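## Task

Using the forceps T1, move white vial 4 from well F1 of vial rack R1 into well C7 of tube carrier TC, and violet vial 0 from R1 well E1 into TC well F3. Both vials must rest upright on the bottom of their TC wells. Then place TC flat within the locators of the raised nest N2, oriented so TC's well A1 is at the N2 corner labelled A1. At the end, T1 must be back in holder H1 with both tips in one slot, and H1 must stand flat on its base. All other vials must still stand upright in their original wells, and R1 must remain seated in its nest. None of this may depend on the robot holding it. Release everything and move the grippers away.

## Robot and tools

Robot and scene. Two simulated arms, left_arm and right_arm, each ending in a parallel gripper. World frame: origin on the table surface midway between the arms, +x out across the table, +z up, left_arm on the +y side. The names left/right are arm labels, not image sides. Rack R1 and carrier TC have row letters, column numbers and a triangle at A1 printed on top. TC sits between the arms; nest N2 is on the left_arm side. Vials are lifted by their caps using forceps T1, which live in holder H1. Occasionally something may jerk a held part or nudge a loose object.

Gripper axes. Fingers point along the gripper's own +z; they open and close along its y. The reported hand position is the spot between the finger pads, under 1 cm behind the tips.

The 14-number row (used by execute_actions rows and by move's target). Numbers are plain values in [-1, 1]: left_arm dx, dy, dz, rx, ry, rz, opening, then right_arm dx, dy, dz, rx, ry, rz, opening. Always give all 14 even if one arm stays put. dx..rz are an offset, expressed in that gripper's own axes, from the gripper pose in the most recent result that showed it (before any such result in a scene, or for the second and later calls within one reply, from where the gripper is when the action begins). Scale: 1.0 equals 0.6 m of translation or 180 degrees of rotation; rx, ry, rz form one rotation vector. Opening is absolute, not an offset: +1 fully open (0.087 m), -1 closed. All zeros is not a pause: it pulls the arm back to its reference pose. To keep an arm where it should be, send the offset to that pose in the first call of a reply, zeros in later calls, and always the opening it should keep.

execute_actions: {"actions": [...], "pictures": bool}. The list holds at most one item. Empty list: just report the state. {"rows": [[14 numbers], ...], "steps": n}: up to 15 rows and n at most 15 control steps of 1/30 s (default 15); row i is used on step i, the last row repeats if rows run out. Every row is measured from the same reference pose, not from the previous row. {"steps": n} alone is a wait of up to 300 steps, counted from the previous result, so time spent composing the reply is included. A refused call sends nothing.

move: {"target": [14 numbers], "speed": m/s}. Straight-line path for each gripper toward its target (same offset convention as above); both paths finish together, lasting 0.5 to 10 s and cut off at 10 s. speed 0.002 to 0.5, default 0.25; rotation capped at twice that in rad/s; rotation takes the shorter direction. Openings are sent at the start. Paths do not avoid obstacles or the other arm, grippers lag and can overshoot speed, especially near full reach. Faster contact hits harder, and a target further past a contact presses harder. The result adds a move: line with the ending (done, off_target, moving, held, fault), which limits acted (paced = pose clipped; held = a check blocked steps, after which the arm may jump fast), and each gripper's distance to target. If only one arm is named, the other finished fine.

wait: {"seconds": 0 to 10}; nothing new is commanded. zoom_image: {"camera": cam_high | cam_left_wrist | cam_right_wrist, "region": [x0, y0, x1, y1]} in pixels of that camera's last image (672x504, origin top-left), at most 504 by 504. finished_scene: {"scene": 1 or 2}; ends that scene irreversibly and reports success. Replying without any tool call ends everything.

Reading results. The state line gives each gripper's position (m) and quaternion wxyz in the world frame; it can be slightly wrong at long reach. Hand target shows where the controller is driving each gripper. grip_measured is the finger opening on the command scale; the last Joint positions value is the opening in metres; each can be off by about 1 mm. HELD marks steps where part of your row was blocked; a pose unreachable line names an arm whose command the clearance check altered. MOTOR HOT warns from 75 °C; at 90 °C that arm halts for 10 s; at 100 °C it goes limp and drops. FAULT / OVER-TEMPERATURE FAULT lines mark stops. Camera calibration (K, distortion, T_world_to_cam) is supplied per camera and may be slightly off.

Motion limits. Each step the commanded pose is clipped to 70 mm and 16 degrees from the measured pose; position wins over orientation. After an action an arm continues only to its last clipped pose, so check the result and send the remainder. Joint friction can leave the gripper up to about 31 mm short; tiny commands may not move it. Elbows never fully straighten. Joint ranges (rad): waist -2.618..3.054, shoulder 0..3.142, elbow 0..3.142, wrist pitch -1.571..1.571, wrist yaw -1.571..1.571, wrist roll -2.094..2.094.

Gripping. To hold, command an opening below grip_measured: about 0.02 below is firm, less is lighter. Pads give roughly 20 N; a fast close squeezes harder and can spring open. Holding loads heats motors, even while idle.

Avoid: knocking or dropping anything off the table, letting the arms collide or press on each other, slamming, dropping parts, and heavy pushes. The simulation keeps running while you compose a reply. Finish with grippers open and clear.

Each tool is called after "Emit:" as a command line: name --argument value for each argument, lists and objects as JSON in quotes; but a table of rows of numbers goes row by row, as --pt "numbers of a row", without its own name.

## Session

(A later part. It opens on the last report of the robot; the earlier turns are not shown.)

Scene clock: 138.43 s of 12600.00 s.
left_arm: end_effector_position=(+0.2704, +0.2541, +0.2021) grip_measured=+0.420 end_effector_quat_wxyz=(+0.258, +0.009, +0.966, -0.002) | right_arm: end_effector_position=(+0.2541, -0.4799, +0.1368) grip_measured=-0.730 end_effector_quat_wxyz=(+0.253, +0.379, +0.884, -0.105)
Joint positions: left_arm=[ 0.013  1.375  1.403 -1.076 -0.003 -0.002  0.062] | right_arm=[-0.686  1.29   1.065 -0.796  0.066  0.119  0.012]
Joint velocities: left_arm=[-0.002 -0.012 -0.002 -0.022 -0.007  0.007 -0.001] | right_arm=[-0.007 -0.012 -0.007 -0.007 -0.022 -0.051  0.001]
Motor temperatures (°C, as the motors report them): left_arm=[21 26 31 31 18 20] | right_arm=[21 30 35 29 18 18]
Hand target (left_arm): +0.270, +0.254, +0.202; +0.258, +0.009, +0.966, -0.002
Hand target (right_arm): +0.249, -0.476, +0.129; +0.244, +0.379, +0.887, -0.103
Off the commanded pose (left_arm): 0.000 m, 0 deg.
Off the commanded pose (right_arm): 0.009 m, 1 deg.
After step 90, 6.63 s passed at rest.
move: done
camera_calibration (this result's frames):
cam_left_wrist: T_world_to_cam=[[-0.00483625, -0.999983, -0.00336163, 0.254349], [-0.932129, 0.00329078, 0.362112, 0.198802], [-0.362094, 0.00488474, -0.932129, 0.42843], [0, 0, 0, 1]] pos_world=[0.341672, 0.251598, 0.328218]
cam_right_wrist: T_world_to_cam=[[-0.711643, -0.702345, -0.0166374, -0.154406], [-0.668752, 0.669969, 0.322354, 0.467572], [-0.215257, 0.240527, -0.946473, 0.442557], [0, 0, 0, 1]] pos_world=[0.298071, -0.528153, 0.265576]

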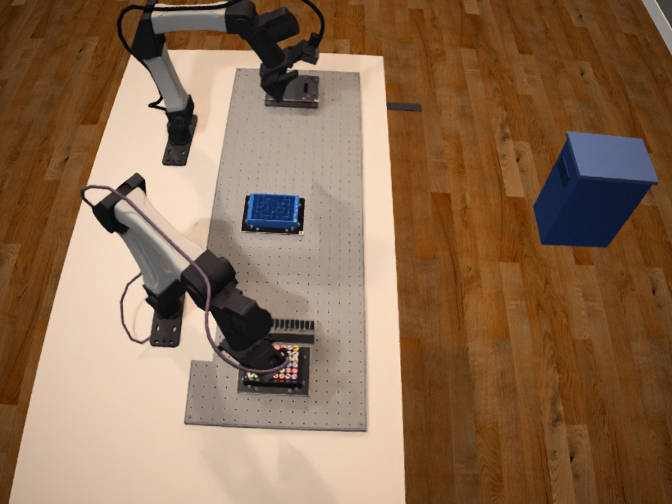

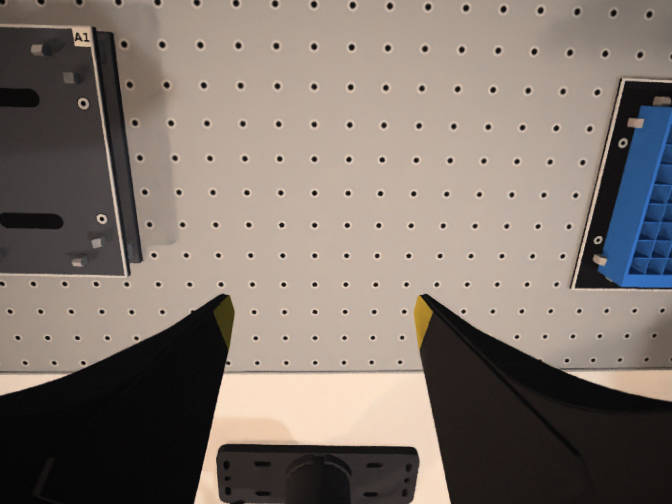

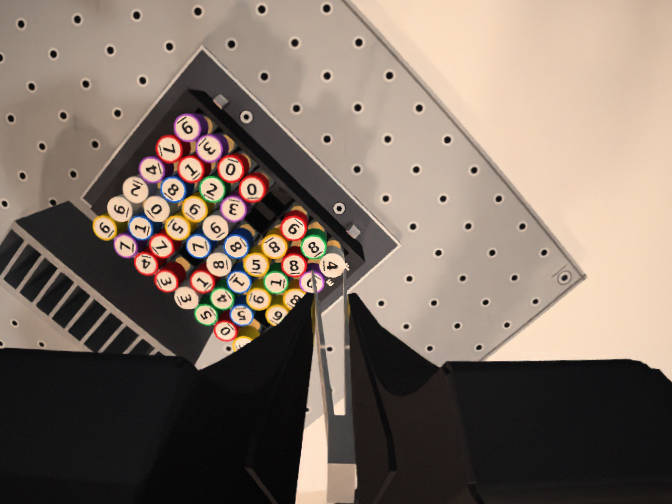

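Emit:
move --target '[0,0,0,0,0,0,0.42,-0.02,0,-0.035,0,0,0,-0.75]' --speed 0.04

Emit:
move --target '[0,0,0,0,0,0,0.42,0.005,0,-0.003,0,-0.04,0,-0.75]' --speed 0.06

Emit:
zoom_image --camera "cam_right_wrist" --region '[280,200,380,300]'

Emit:
zoom_image --camera "cam_high" --region '[220,310,320,400]'

Scene clock: 148.53 s of 12600.00 s.
left_arm: end_effector_position=(+0.2704, +0.2541, +0.2021) grip_measured=+0.420 end_effector_quat_wxyz=(+0.258, +0.009, +0.966, -0.002) | right_arm: end_effector_position=(+0.2537, -0.4796, +0.1568) grip_measured=-0.750 end_effector_quat_wxyz=(+0.254, +0.379, +0.884, -0.105)
Joint positions: left_arm=[ 0.013  1.375  1.403 -1.076 -0.003 -0.002  0.062] | right_arm=[-0.686  1.29   1.144 -0.872  0.066  0.119  0.011]
Joint velocities: left_arm=[-0.012 -0.007 -0.012 -0.007  0.081 -0.007 -0.   ] | right_arm=[ 0.012  0.002 -0.007  0.007  0.007 -0.007  0.   ]
Motor temperatures (°C, as the motors report them): left_arm=[21 26 32 31 18 20] | right_arm=[21 30 35 30 18 18]
Hand target (left_arm): +0.270, +0.254, +0.202; +0.258, +0.009, +0.966, -0.002
Hand target (right_arm): +0.254, -0.479, +0.161; +0.253, +0.379, +0.884, -0.105
Off the commanded pose (left_arm): 0.000 m, 0 deg.
Off the commanded pose (right_arm): 0.004 m, 0 deg.
After step 90, 6.03 s passed at rest.
move: done
camera_calibration (this result's frames):
cam_left_wrist: T_world_to_cam=[[-0.00483625, -0.999983, -0.00336163, 0.254349], [-0.932129, 0.00329078, 0.362112, 0.198802], [-0.362094, 0.00488474, -0.932129, 0.42843], [0, 0, 0, 1]] pos_world=[0.341672, 0.251598, 0.328218]
cam_right_wrist: T_world_to_cam=[[-0.711613, -0.702368, -0.0169108, -0.154116], [-0.669327, 0.670427, 0.320201, 0.461309], [-0.213561, 0.239178, -0.947199, 0.460353], [0, 0, 0, 1]] pos_world=[0.29741, -0.527626, 0.285728]

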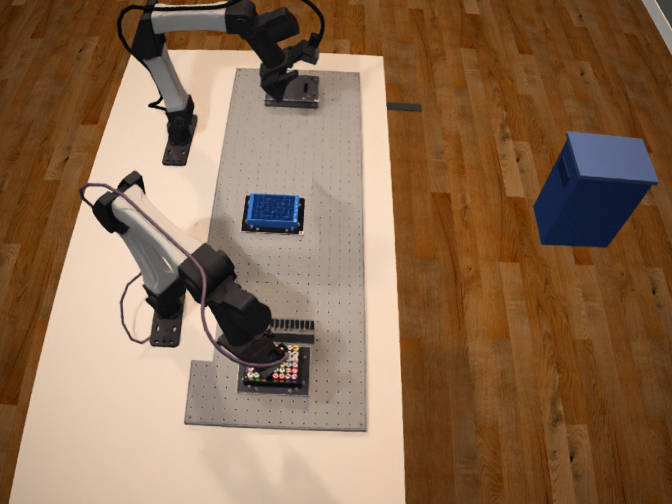

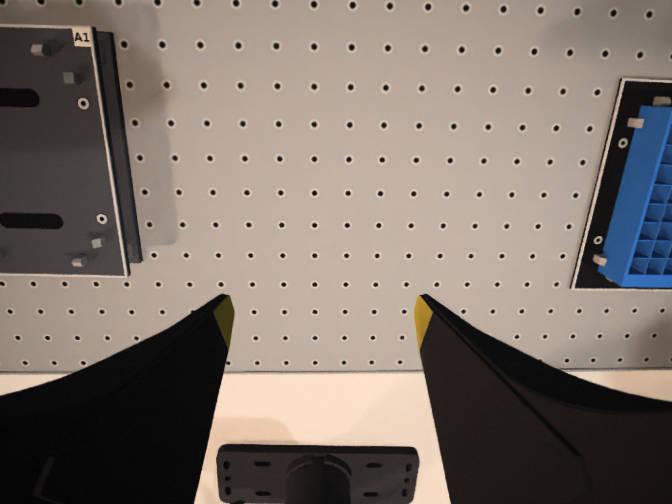

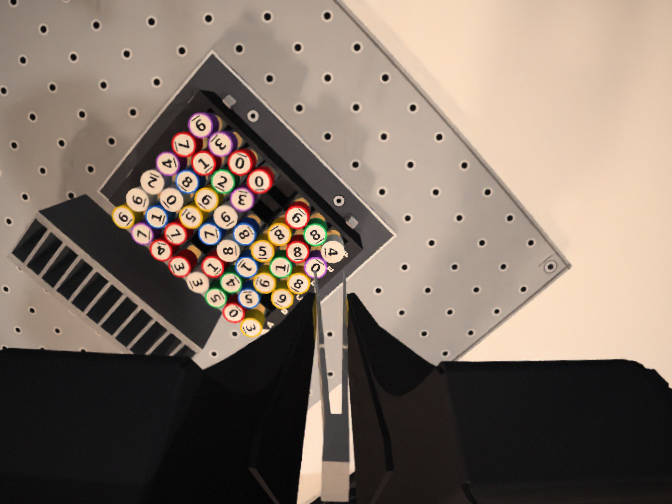

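Scene clock: 150.00 s of 12600.00 s.
left_arm: end_effector_position=(+0.2704, +0.2541, +0.2021) grip_measured=+0.420 end_effector_quat_wxyz=(+0.258, +0.009, +0.966, -0.002) | right_arm: end_effector_position=(+0.2517, -0.4798, +0.1607) grip_measured=-0.750 end_effector_quat_wxyz=(+0.308, +0.375, +0.866, -0.124)
Joint positions: left_arm=[ 0.013  1.375  1.403 -1.076 -0.003 -0.002  0.062] | right_arm=[-0.686  1.174  1.031 -0.754  0.074  0.119  0.011]
Joint velocities: left_arm=[-0.002 -0.002  0.017  0.007  0.007 -0.066  0.   ] | right_arm=[-0.002  0.012 -0.002 -0.007 -0.007 -0.037 -0.001]
Motor temperatures (°C, as the motors report them): left_arm=[21 26 32 31 18 20] | right_arm=[21 30 35 30 18 18]
Hand target (left_arm): +0.270, +0.254, +0.202; +0.258, +0.009, +0.966, -0.002
Hand target (right_arm): +0.251, -0.477, +0.157; +0.309, +0.371, +0.867, -0.128
Off the commanded pose (left_arm): 0.000 m, 0 deg.
Off the commanded pose (right_arm): 0.005 m, 1 deg.
move: done
camera_calibration (this result's frames):
cam_left_wrist: T_world_to_cam=[[-0.00483625, -0.999983, -0.00336163, 0.254349], [-0.932129, 0.00329078, 0.362112, 0.198802], [-0.362094, 0.00488474, -0.932129, 0.42843], [0, 0, 0, 1]] pos_world=[0.341672, 0.251598, 0.328218]
cam_right_wrist: T_world_to_cam=[[-0.712962, -0.700759, -0.0249328, -0.153214], [-0.689856, 0.69461, 0.203999, 0.494316], [-0.125636, 0.162644, -0.978653, 0.409872], [0, 0, 0, 1]] pos_world=[0.283265, -0.517386, 0.296462]

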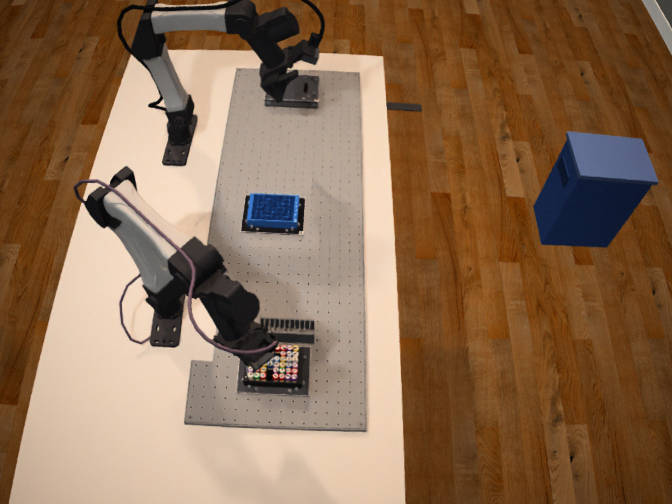

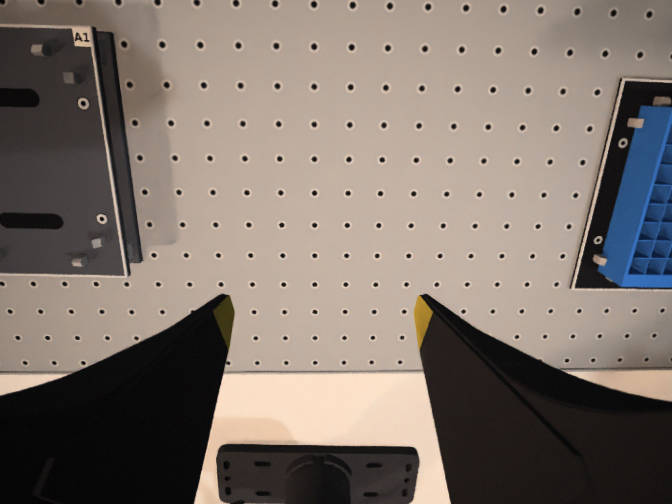

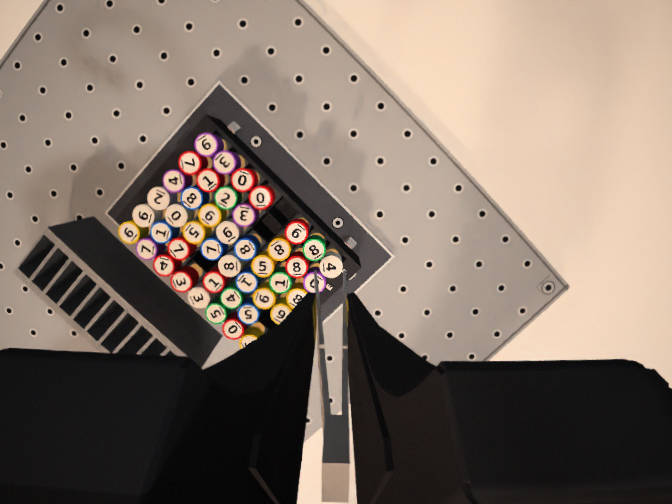

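Region (280, 200, 380, 300) of cam_right_wrist's 672x504 image, scaled by 5.040, with more detail than that image has.

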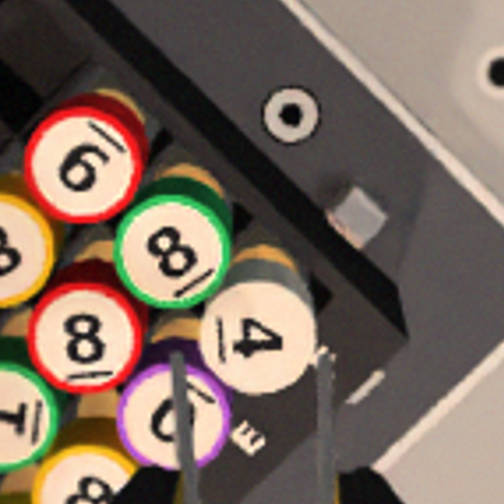

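Region (220, 310, 320, 400) of cam_high's 672x504 image, scaled by 5.040, with more detail than that image has; it fills the top 454 rows of this view, and the rest is white.

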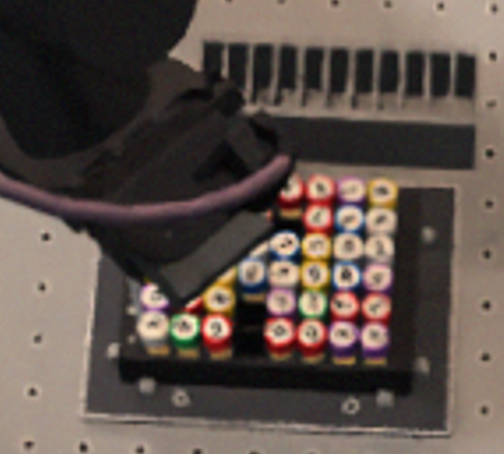

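Emit:
move --target '[0,0,0,0,0,0,0.42,0.031,0,0.022,0,0.004,0,-0.75]' --speed 0.03

Emit:
zoom_image --camera "cam_right_wrist" --region '[280,220,380,320]'

Scene clock: 159.53 s of 12600.00 s.
left_arm: end_effector_position=(+0.2704, +0.2541, +0.2021) grip_measured=+0.420 end_effector_quat_wxyz=(+0.258, +0.009, +0.966, -0.002) | right_arm: end_effector_position=(+0.2480, -0.4769, +0.1402) grip_measured=-0.750 end_effector_quat_wxyz=(+0.296, +0.376, +0.870, -0.121)
Joint positions: left_arm=[ 0.013  1.375  1.403 -1.076 -0.003 -0.002  0.062] | right_arm=[-0.686  1.174  0.962 -0.711  0.074  0.119  0.011]
Joint velocities: left_arm=[-0.007  0.007  0.002 -0.051 -0.007  0.007  0.002] | right_arm=[-0.002  0.002  0.007  0.066  0.037 -0.022  0.001]
Motor temperatures (°C, as the motors report them): left_arm=[21 26 32 31 18 20] | right_arm=[21 30 34 31 18 18]
Hand target (left_arm): +0.270, +0.254, +0.202; +0.258, +0.009, +0.966, -0.002
Hand target (right_arm): +0.247, -0.475, +0.139; +0.302, +0.376, +0.868, -0.121
Off the commanded pose (left_arm): 0.000 m, 0 deg.
Off the commanded pose (right_arm): 0.002 m, 1 deg.
After step 90, 5.50 s passed at rest.
move: done
camera_calibration (this result's frames):
cam_left_wrist: T_world_to_cam=[[-0.00483625, -0.999983, -0.00336163, 0.254349], [-0.932129, 0.00329078, 0.362112, 0.198802], [-0.362094, 0.00488474, -0.932129, 0.42843], [0, 0, 0, 1]] pos_world=[0.341672, 0.251598, 0.328218]
cam_right_wrist: T_world_to_cam=[[-0.713601, -0.700223, -0.0214717, -0.154431], [-0.685257, 0.691324, 0.229116, 0.487726], [-0.145588, 0.178211, -0.973162, 0.400484], [0, 0, 0, 1]] pos_world=[0.282321, -0.516683, 0.274674]

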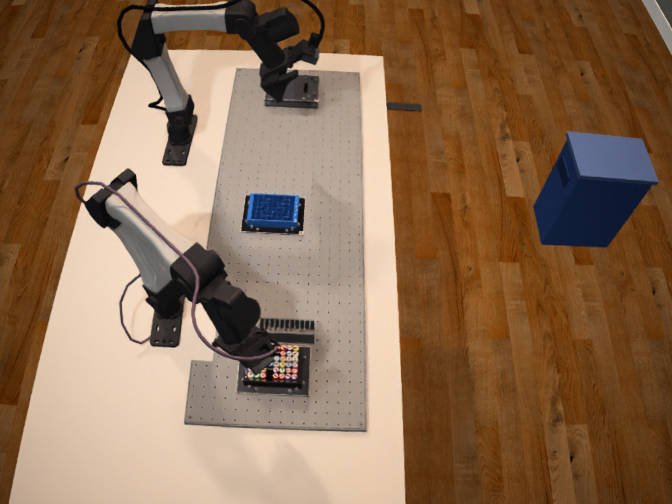

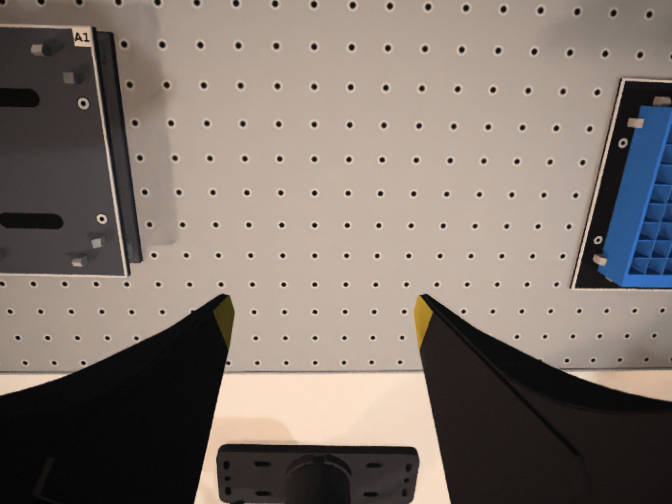

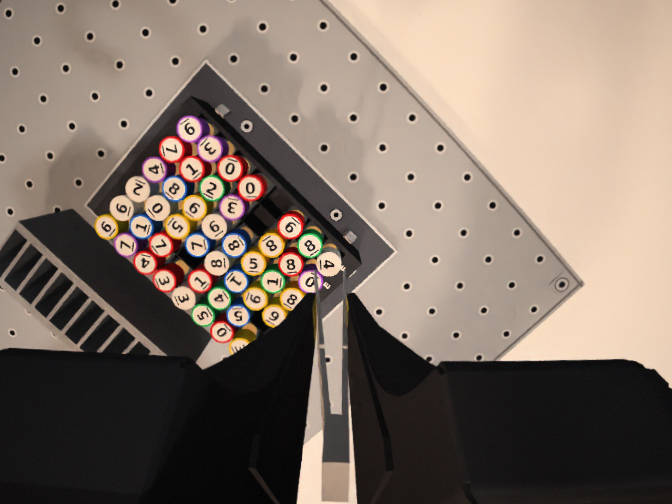

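Region (280, 220, 380, 320) of cam_right_wrist's 672x504 image, scaled by 5.040, with more detail than that image has.

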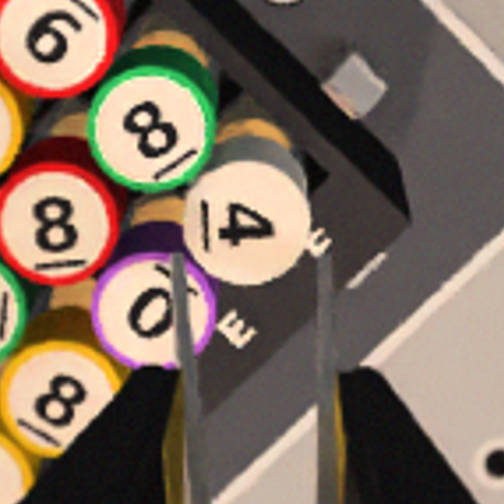

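Emit:
move --target '[0,0,0,0,0,0,0.42,-0.006,0,0.002,0,-0.005,0,-0.75]' --speed 0.02

Emit:
zoom_image --camera "cam_right_wrist" --region '[280,220,380,320]'

Scene clock: 166.63 s of 12600.00 s.
left_arm: end_effector_position=(+0.2704, +0.2541, +0.2021) grip_measured=+0.420 end_effector_quat_wxyz=(+0.258, +0.009, +0.966, -0.002) | right_arm: end_effector_position=(+0.2489, -0.4776, +0.1408) grip_measured=-0.750 end_effector_quat_wxyz=(+0.298, +0.376, +0.869, -0.121)
Joint positions: left_arm=[ 0.013  1.375  1.403 -1.076 -0.003 -0.002  0.062] | right_arm=[-0.686  1.174  0.962 -0.706  0.074  0.119  0.011]
Joint velocities: left_arm=[ 0.002  0.002  0.007 -0.007 -0.007 -0.051 -0.   ] | right_arm=[-0.007  0.027  0.002 -0.037 -0.007 -0.066 -0.   ]
Motor temperatures (°C, as the motors report them): left_arm=[21 26 32 31 18 20] | right_arm=[21 30 34 31 18 18]
Hand target (left_arm): +0.270, +0.254, +0.202; +0.258, +0.009, +0.966, -0.002
Hand target (right_arm): +0.250, -0.479, +0.142; +0.303, +0.375, +0.867, -0.124
Off the commanded pose (left_arm): 0.000 m, 0 deg.
Off the commanded pose (right_arm): 0.003 m, 1 deg.
After step 90, 3.40 s passed at rest.
move: done
camera_calibration (this result's frames):
cam_left_wrist: T_world_to_cam=[[-0.00483625, -0.999983, -0.00336163, 0.254349], [-0.932129, 0.00329078, 0.362112, 0.198802], [-0.362094, 0.00488474, -0.932129, 0.42843], [0, 0, 0, 1]] pos_world=[0.341672, 0.251598, 0.328218]
cam_right_wrist: T_world_to_cam=[[-0.713517, -0.70029, -0.022078, -0.154251], [-0.686137, 0.692024, 0.224319, 0.489892], [-0.14181, 0.175204, -0.974266, 0.399081], [0, 0, 0, 1]] pos_world=[0.282666, -0.516958, 0.275514]

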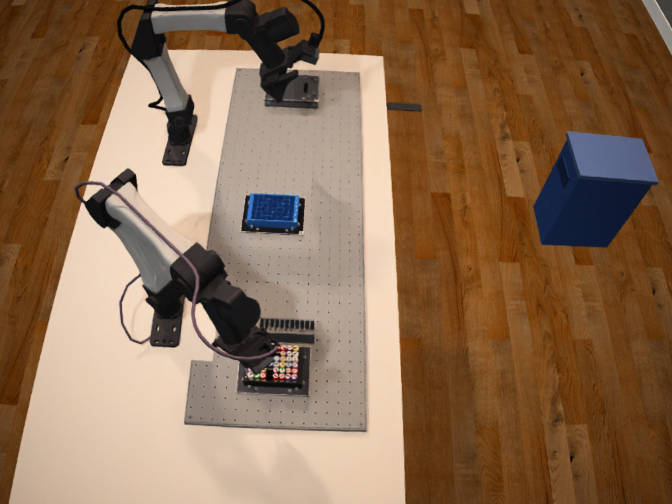

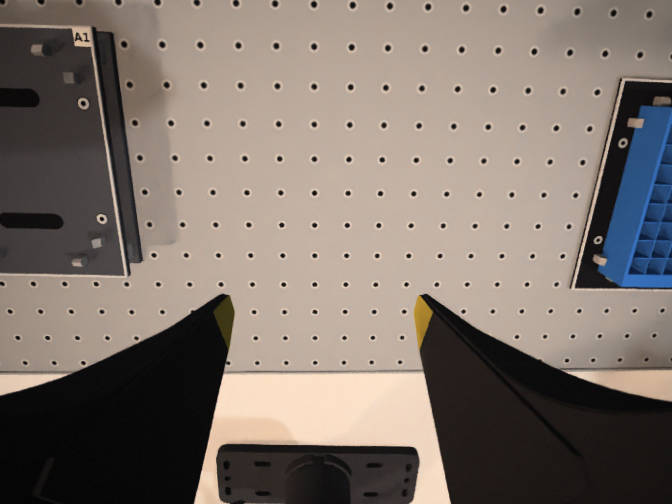

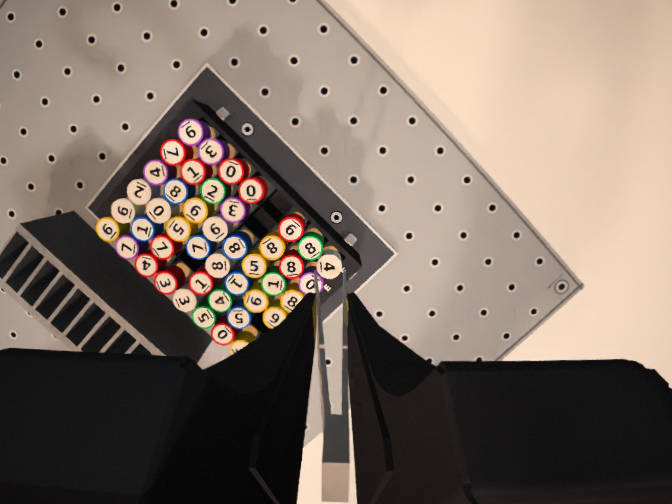

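Region (280, 220, 380, 320) of cam_right_wrist's 672x504 image, scaled by 5.040, with more detail than that image has.

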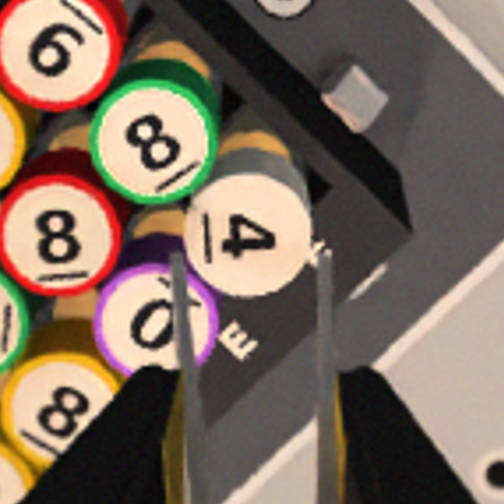

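Fine adjust works. Descend; the wrist lead supplies the rest.

Emit:
move --target '[0,0,0,0,0,0,0.42,0.018,0,0.02,0,0,0,-0.75]' --speed 0.02

Emit:
zoom_image --camera "cam_right_wrist" --region '[280,220,380,320]'

Scene clock: 173.40 s of 12600.00 s.
left_arm: end_effector_position=(+0.2704, +0.2541, +0.2021) grip_measured=+0.420 end_effector_quat_wxyz=(+0.258, +0.009, +0.966, -0.002) | right_arm: end_effector_position=(+0.2492, -0.4779, +0.1302) grip_measured=-0.750 end_effector_quat_wxyz=(+0.299, +0.376, +0.869, -0.122)
Joint positions: left_arm=[ 0.013  1.375  1.403 -1.076 -0.003 -0.002  0.062] | right_arm=[-0.686  1.174  0.92  -0.662  0.074  0.119  0.011]
Joint velocities: left_arm=[ 0.002  0.007  0.022 -0.022 -0.022 -0.022  0.002] | right_arm=[ 0.002 -0.007  0.002  0.081 -0.022  0.007  0.   ]
Motor temperatures (°C, as the motors report them): left_arm=[21 26 32 31 18 20] | right_arm=[21 30 34 31 18 18]
Hand target (left_arm): +0.270, +0.254, +0.202; +0.258, +0.009, +0.966, -0.002
Hand target (right_arm): +0.248, -0.477, +0.125; +0.298, +0.376, +0.869, -0.121
Off the commanded pose (left_arm): 0.000 m, 0 deg.
Off the commanded pose (right_arm): 0.006 m, 0 deg.
After step 90, 2.73 s passed at rest.
move: done
camera_calibration (this result's frames):
cam_left_wrist: T_world_to_cam=[[-0.00483625, -0.999983, -0.00336163, 0.254349], [-0.932129, 0.00329078, 0.362112, 0.198802], [-0.362094, 0.00488474, -0.932129, 0.42843], [0, 0, 0, 1]] pos_world=[0.341672, 0.251598, 0.328218]
cam_right_wrist: T_world_to_cam=[[-0.71349, -0.700311, -0.0222645, -0.154427], [-0.686404, 0.692236, 0.222842, 0.493029], [-0.140646, 0.174278, -0.9746, 0.388161], [0, 0, 0, 1]] pos_world=[0.282829, -0.517088, 0.264996]

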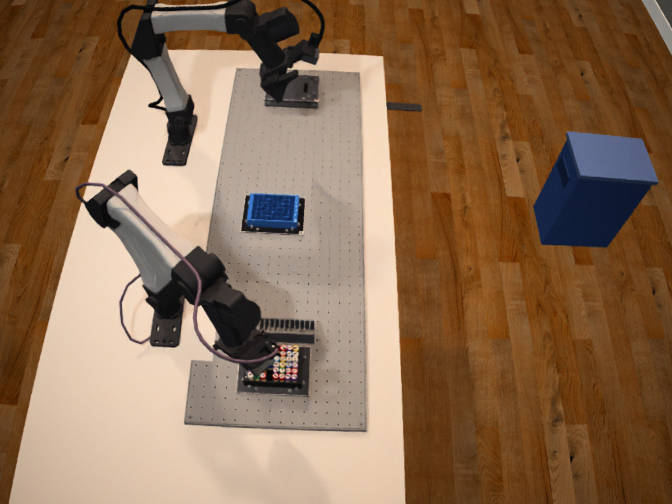

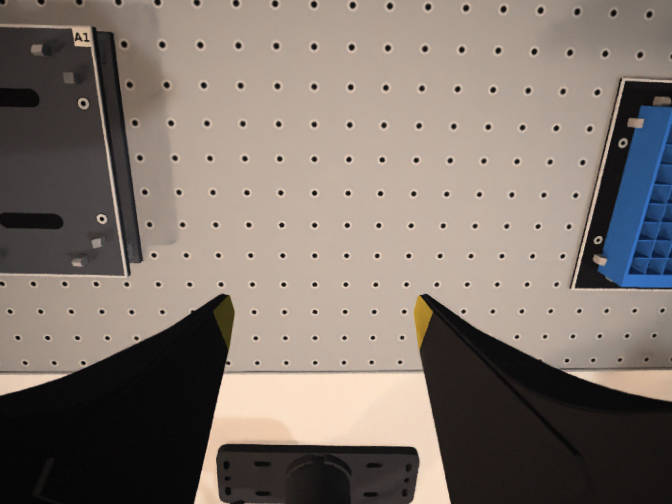

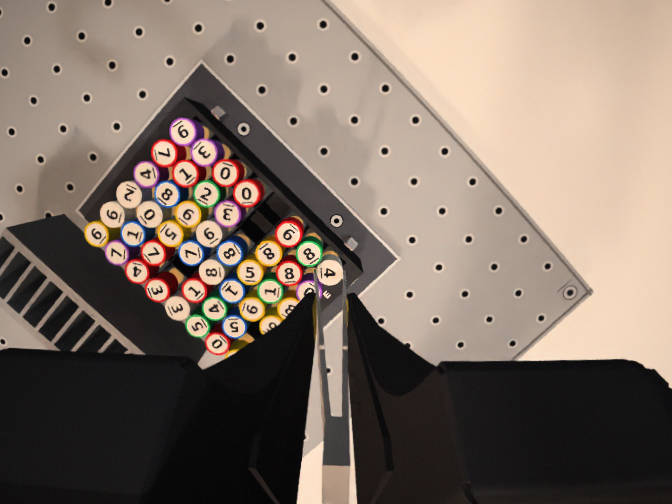

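Region (280, 220, 380, 320) of cam_right_wrist's 672x504 image, scaled by 5.040, with more detail than that image has.

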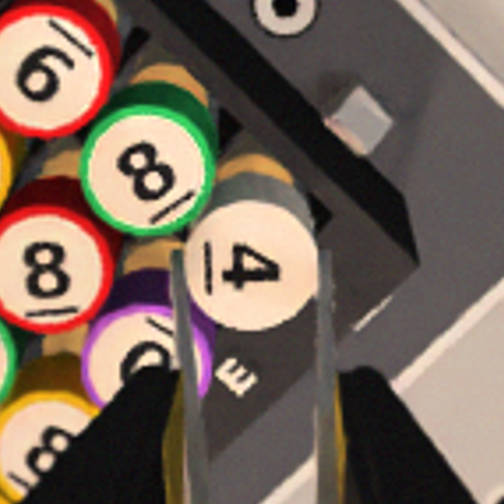

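Emit:
move --target '[0,0,0,0,0,0,0.42,-0.006,0,0.002,0,-0.005,0,-0.75]' --speed 0.02

Emit:
move --target '[0,0,0,0,0,0,0.42,0,0,0,0,0,0,-0.795]'

Emit:
zoom_image --camera "cam_right_wrist" --region '[280,220,380,320]'

Scene clock: 180.30 s of 12600.00 s.
left_arm: end_effector_position=(+0.2704, +0.2541, +0.2021) grip_measured=+0.420 end_effector_quat_wxyz=(+0.258, +0.009, +0.966, -0.002) | right_arm: end_effector_position=(+0.2501, -0.4785, +0.1308) grip_measured=-0.750 end_effector_quat_wxyz=(+0.301, +0.375, +0.868, -0.122)
Joint positions: left_arm=[ 0.013  1.375  1.403 -1.076 -0.003 -0.002  0.062] | right_arm=[-0.686  1.174  0.92  -0.657  0.074  0.119  0.011]
Joint velocities: left_arm=[ 0.002  0.007 -0.022 -0.095 -0.007 -0.037 -0.   ] | right_arm=[ 0.002  0.002  0.002 -0.022  0.007 -0.051  0.001]
Motor temperatures (°C, as the motors report them): left_arm=[21 26 32 31 18 20] | right_arm=[21 30 34 31 18 18]
Hand target (left_arm): +0.270, +0.254, +0.202; +0.258, +0.009, +0.966, -0.002
Hand target (right_arm): +0.252, -0.480, +0.132; +0.306, +0.375, +0.866, -0.124
Off the commanded pose (left_arm): 0.000 m, 0 deg.
Off the commanded pose (right_arm): 0.003 m, 1 deg.
After step 90, 3.20 s passed at rest.
move: done
camera_calibration (this result's frames):
cam_left_wrist: T_world_to_cam=[[-0.00483625, -0.999983, -0.00336163, 0.254349], [-0.932129, 0.00329078, 0.362112, 0.198802], [-0.362094, 0.00488474, -0.932129, 0.42843], [0, 0, 0, 1]] pos_world=[0.341672, 0.251598, 0.328218]
cam_right_wrist: T_world_to_cam=[[-0.713403, -0.700381, -0.02287, -0.154254], [-0.687259, 0.692917, 0.218038, 0.495135], [-0.136863, 0.171266, -0.975672, 0.386733], [0, 0, 0, 1]] pos_world=[0.28317, -0.517359, 0.265839]

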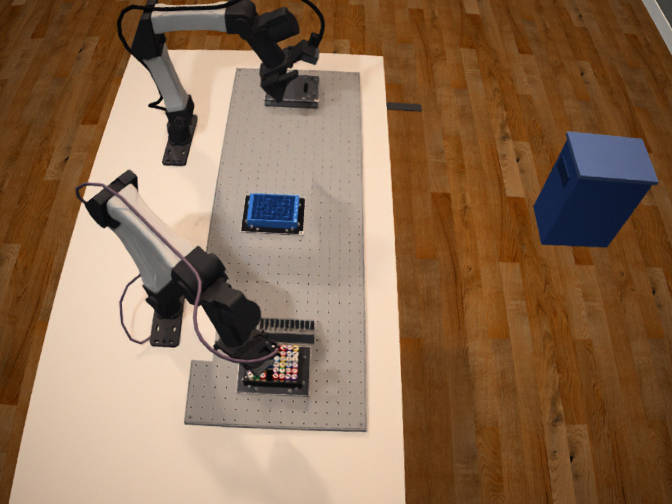

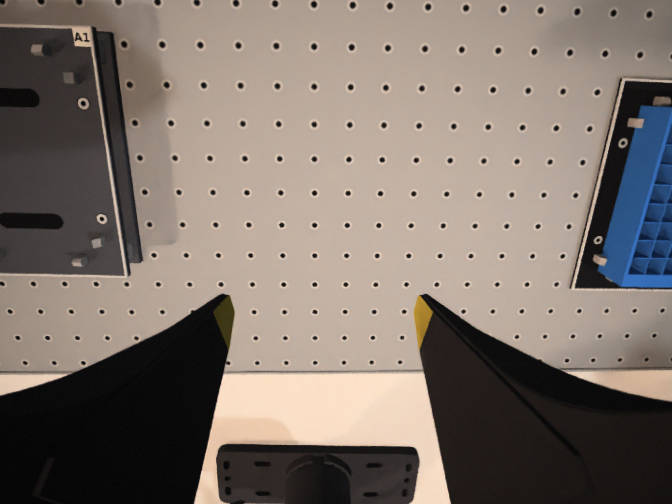

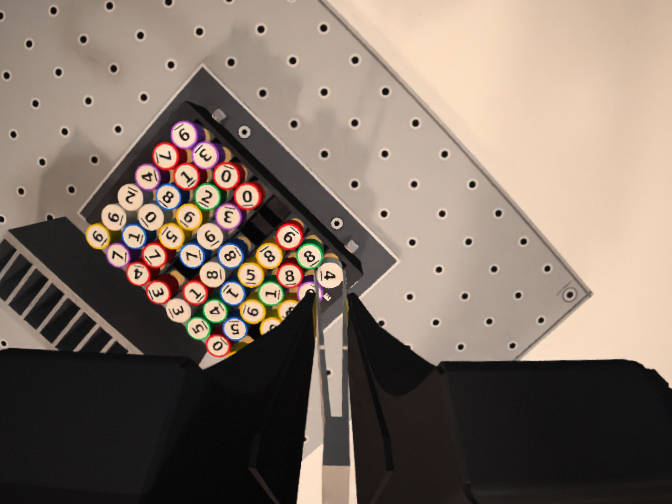

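Scene clock: 180.80 s of 12600.00 s.
left_arm: end_effector_position=(+0.2704, +0.2541, +0.2021) grip_measured=+0.420 end_effector_quat_wxyz=(+0.258, +0.009, +0.966, -0.002) | right_arm: end_effector_position=(+0.2501, -0.4785, +0.1308) grip_measured=-0.791 end_effector_quat_wxyz=(+0.301, +0.375, +0.868, -0.122)
Joint positions: left_arm=[ 0.013  1.375  1.403 -1.076 -0.003 -0.002  0.062] | right_arm=[-0.686  1.174  0.92  -0.657  0.074  0.119  0.009]
Joint velocities: left_arm=[-0.002 -0.012  0.017 -0.022  0.037  0.007  0.001] | right_arm=[-0.002 -0.007 -0.007 -0.022 -0.037 -0.037 -0.001]
Motor temperatures (°C, as the motors report them): left_arm=[21 26 32 31 18 20] | right_arm=[21 30 34 31 18 18]
Hand target (left_arm): +0.270, +0.254, +0.202; +0.258, +0.009, +0.966, -0.002
Hand target (right_arm): +0.250, -0.479, +0.131; +0.301, +0.375, +0.868, -0.122
Off the commanded pose (left_arm): 0.000 m, 0 deg.
Off the commanded pose (right_arm): 0.000 m, 0 deg.
move: done
camera_calibration (this result's frames):
cam_left_wrist: T_world_to_cam=[[-0.00483625, -0.999983, -0.00336163, 0.254349], [-0.932129, 0.00329078, 0.362112, 0.198802], [-0.362094, 0.00488474, -0.932129, 0.42843], [0, 0, 0, 1]] pos_world=[0.341672, 0.251598, 0.328218]
cam_right_wrist: T_world_to_cam=[[-0.713403, -0.700381, -0.02287, -0.154254], [-0.687259, 0.692917, 0.218038, 0.495135], [-0.136863, 0.171266, -0.975672, 0.386733], [0, 0, 0, 1]] pos_world=[0.28317, -0.517359, 0.265839]

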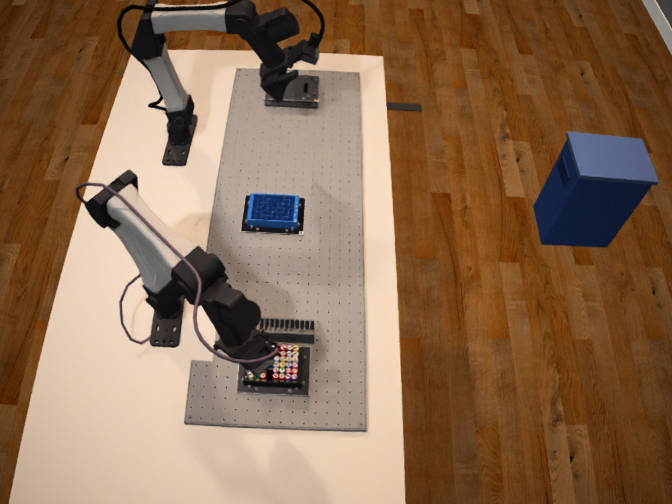

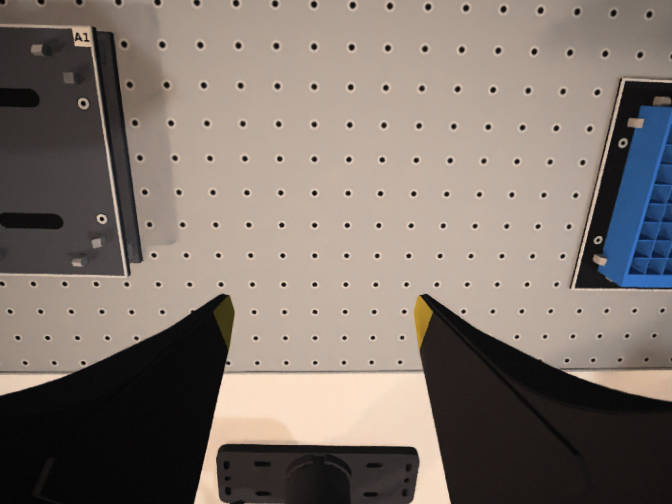

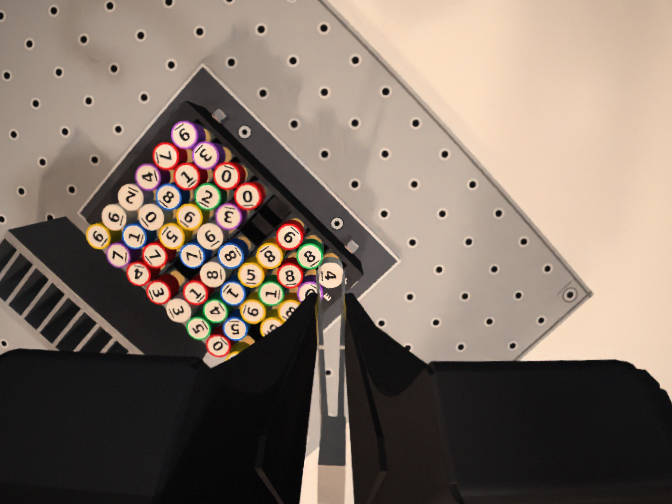

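Region (280, 220, 380, 320) of cam_right_wrist's 672x504 image, scaled by 5.040, with more detail than that image has.

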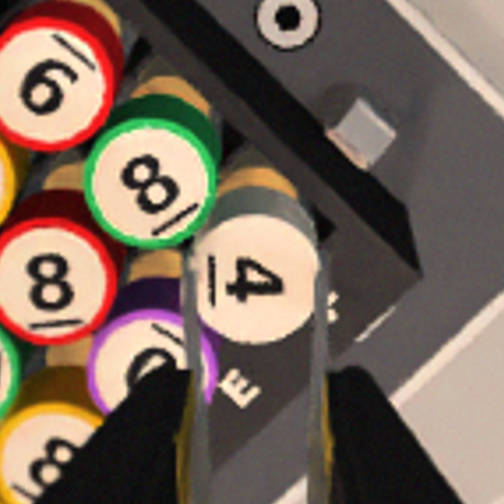

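Emit:
move --target '[0,0.12,0,0,0,0,0.42,-0.072,0,-0.092,0,0,0,-0.803]' --speed 0.05

Scene clock: 188.50 s of 12600.00 s.
left_arm: end_effector_position=(+0.2666, +0.3236, +0.1971) grip_measured=+0.420 end_effector_quat_wxyz=(+0.255, +0.009, +0.967, -0.000) | right_arm: end_effector_position=(+0.2504, -0.4788, +0.2004) grip_measured=-0.798 end_effector_quat_wxyz=(+0.308, +0.375, +0.866, -0.124)
Joint positions: left_arm=[ 0.288  1.396  1.403 -1.076  0.13   0.24   0.062] | right_arm=[-0.686  1.194  1.202 -0.905  0.074  0.119  0.009]
Joint velocities: left_arm=[ 0.007 -0.012 -0.012  0.007 -0.037  0.095 -0.   ] | right_arm=[ 0.012 -0.002  0.007 -0.022  0.037  0.066  0.001]
Motor temperatures (°C, as the motors report them): left_arm=[21 26 32 31 18 20] | right_arm=[21 29 35 31 18 18]
Hand target (left_arm): +0.270, +0.326, +0.201; +0.257, +0.008, +0.966, -0.003
Hand target (right_arm): +0.251, -0.479, +0.201; +0.302, +0.375, +0.868, -0.122
Off the commanded pose (left_arm): 0.008 m, 0 deg.
Off the commanded pose (right_arm): 0.001 m, 1 deg.
After step 90, 2.80 s passed at rest.
move: done
camera_calibration (this result's frames):
cam_left_wrist: T_world_to_cam=[[-0.00544068, -0.999967, -0.00598549, 0.324542], [-0.930149, 0.00286304, 0.367171, 0.195559], [-0.367142, 0.00756506, -0.930134, 0.422127], [0, 0, 0, 1]] pos_world=[0.338646, 0.320778, 0.322774]
cam_right_wrist: T_world_to_cam=[[-0.713119, -0.700607, -0.0247297, -0.152421], [-0.689774, 0.694919, 0.203223, 0.484925], [-0.125195, 0.16198, -0.97882, 0.447935], [0, 0, 0, 1]] pos_world=[0.281874, -0.516327, 0.336131]

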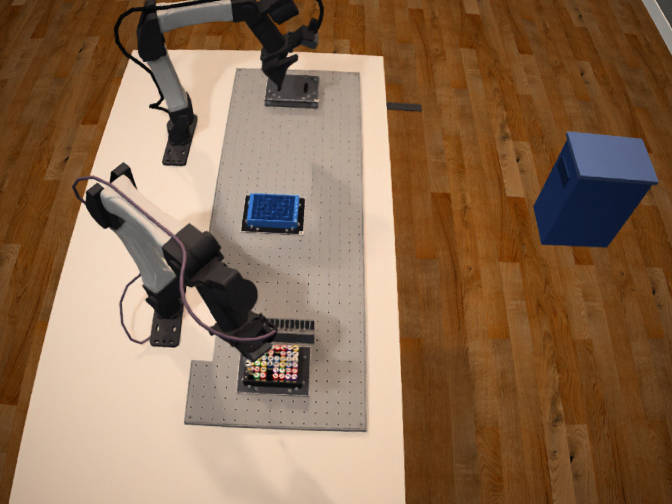

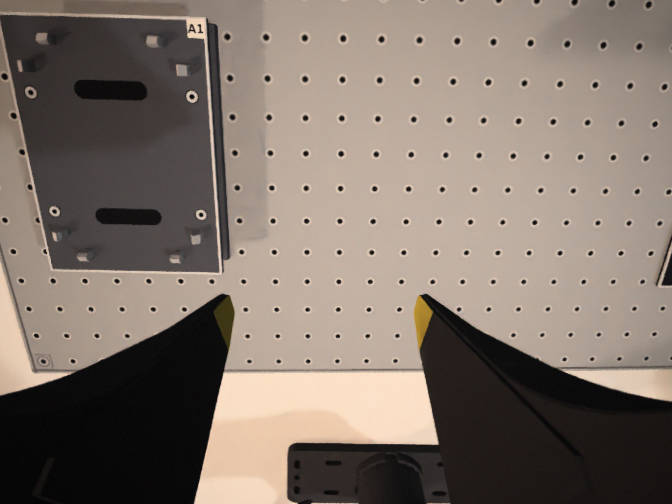

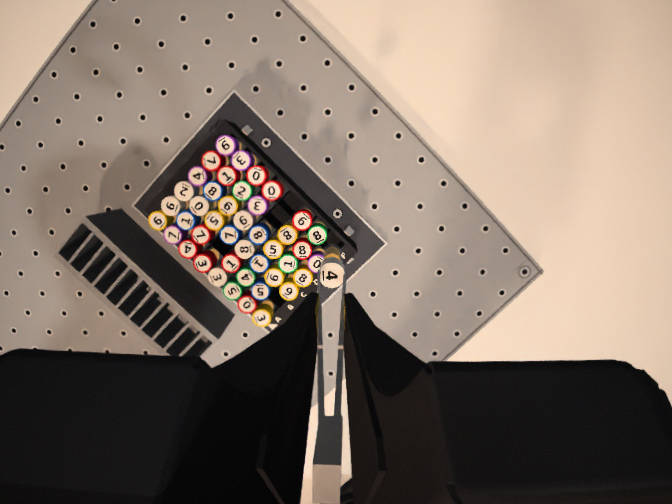

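Emit:
move --target '[0,0,0,0,0,0,0.42,0.44,0.51,-0.372,-0.30,0,-0.373,-0.803]' --speed 0.2

Emit:
zoom_image --camera "cam_right_wrist" --region '[230,90,480,340]'

Scene clock: 208.67 s of 12600.00 s.
left_arm: end_effector_position=(+0.2667, +0.3235, +0.1971) grip_measured=+0.420 end_effector_quat_wxyz=(+0.255, +0.010, +0.967, -0.001) | right_arm: end_effector_position=(+0.2288, -0.0252, +0.2087) grip_measured=-0.798 end_effector_quat_wxyz=(+0.308, -0.306, +0.893, +0.118)
Joint positions: left_arm=[ 0.288  1.396  1.403 -1.076  0.131  0.241  0.062] | right_arm=[ 0.972  1.376  1.37  -0.914  0.18   0.266  0.009]
Joint velocities: left_arm=[-0.002  0.007  0.027  0.037  0.007 -0.007 -0.001] | right_arm=[-0.022 -0.007 -0.007  0.007  0.037  0.022  0.001]
Motor temperatures (°C, as the motors report them): left_arm=[21 25 33 31 18 20] | right_arm=[21 29 37 31 18 18]
Hand target (left_arm): +0.267, +0.324, +0.197; +0.255, +0.009, +0.967, -0.000
Hand target (right_arm): +0.229, -0.016, +0.214; +0.312, -0.314, +0.887, +0.129
Off the commanded pose (left_arm): 0.000 m, 0 deg.
Off the commanded pose (right_arm): 0.011 m, 2 deg.
After step 90, 12.97 s passed at rest.
move: off_target (right_arm)
camera_calibration (this result's frames):
cam_left_wrist: T_world_to_cam=[[-0.00680137, -0.999959, -0.00590424, 0.324804], [-0.930208, 0.00415995, 0.367008, 0.195212], [-0.366969, 0.00798833, -0.930199, 0.421977], [0, 0, 0, 1]] pos_world=[0.33865, 0.320608, 0.322796]
cam_right_wrist: T_world_to_cam=[[0.631886, -0.774466, -0.030388, -0.158229], [-0.753551, -0.623049, 0.209694, 0.133206], [-0.181334, -0.109604, -0.977295, 0.385613], [0, 0, 0, 1]] pos_world=[0.270285, 0.00271578, 0.344116]

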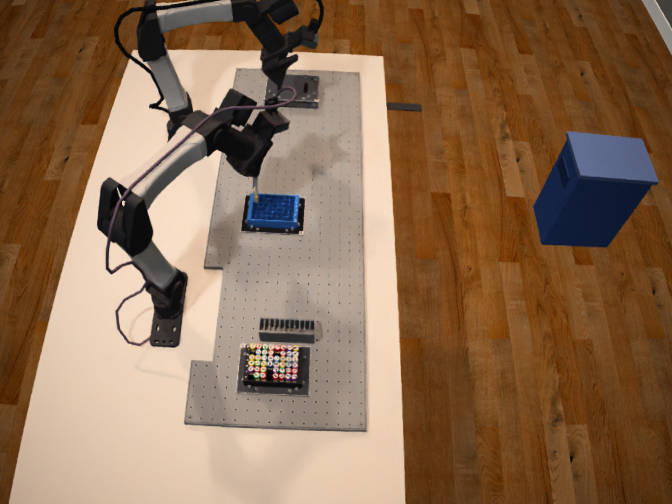

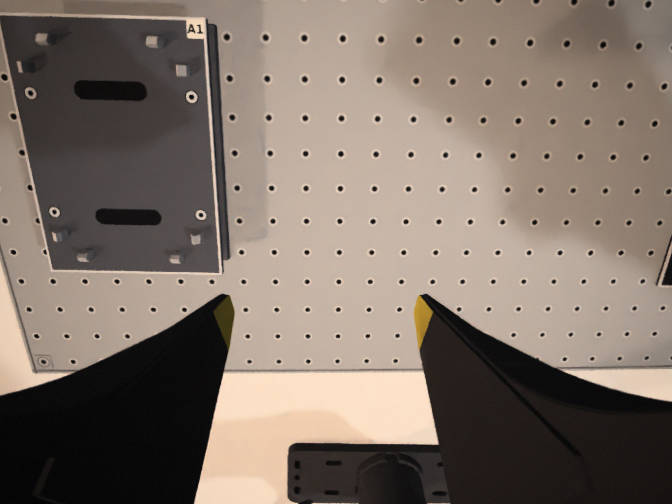

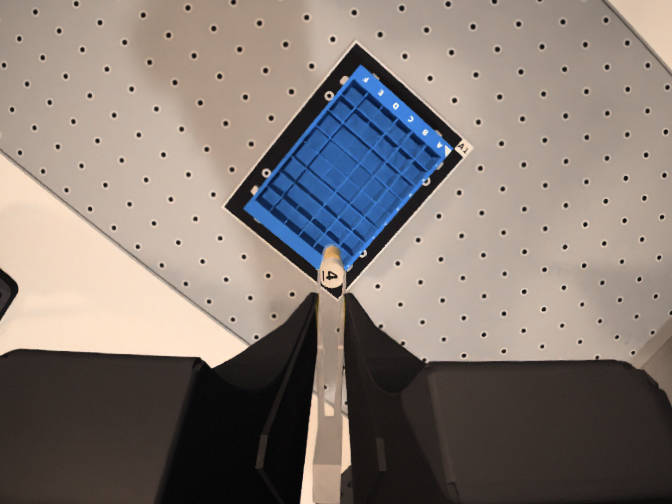

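Region (230, 90, 480, 340) of cam_right_wrist's 672x504 image, scaled by 2.016, with more detail than that image has.

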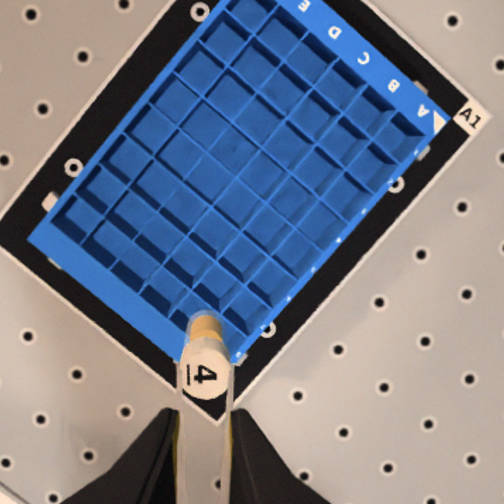

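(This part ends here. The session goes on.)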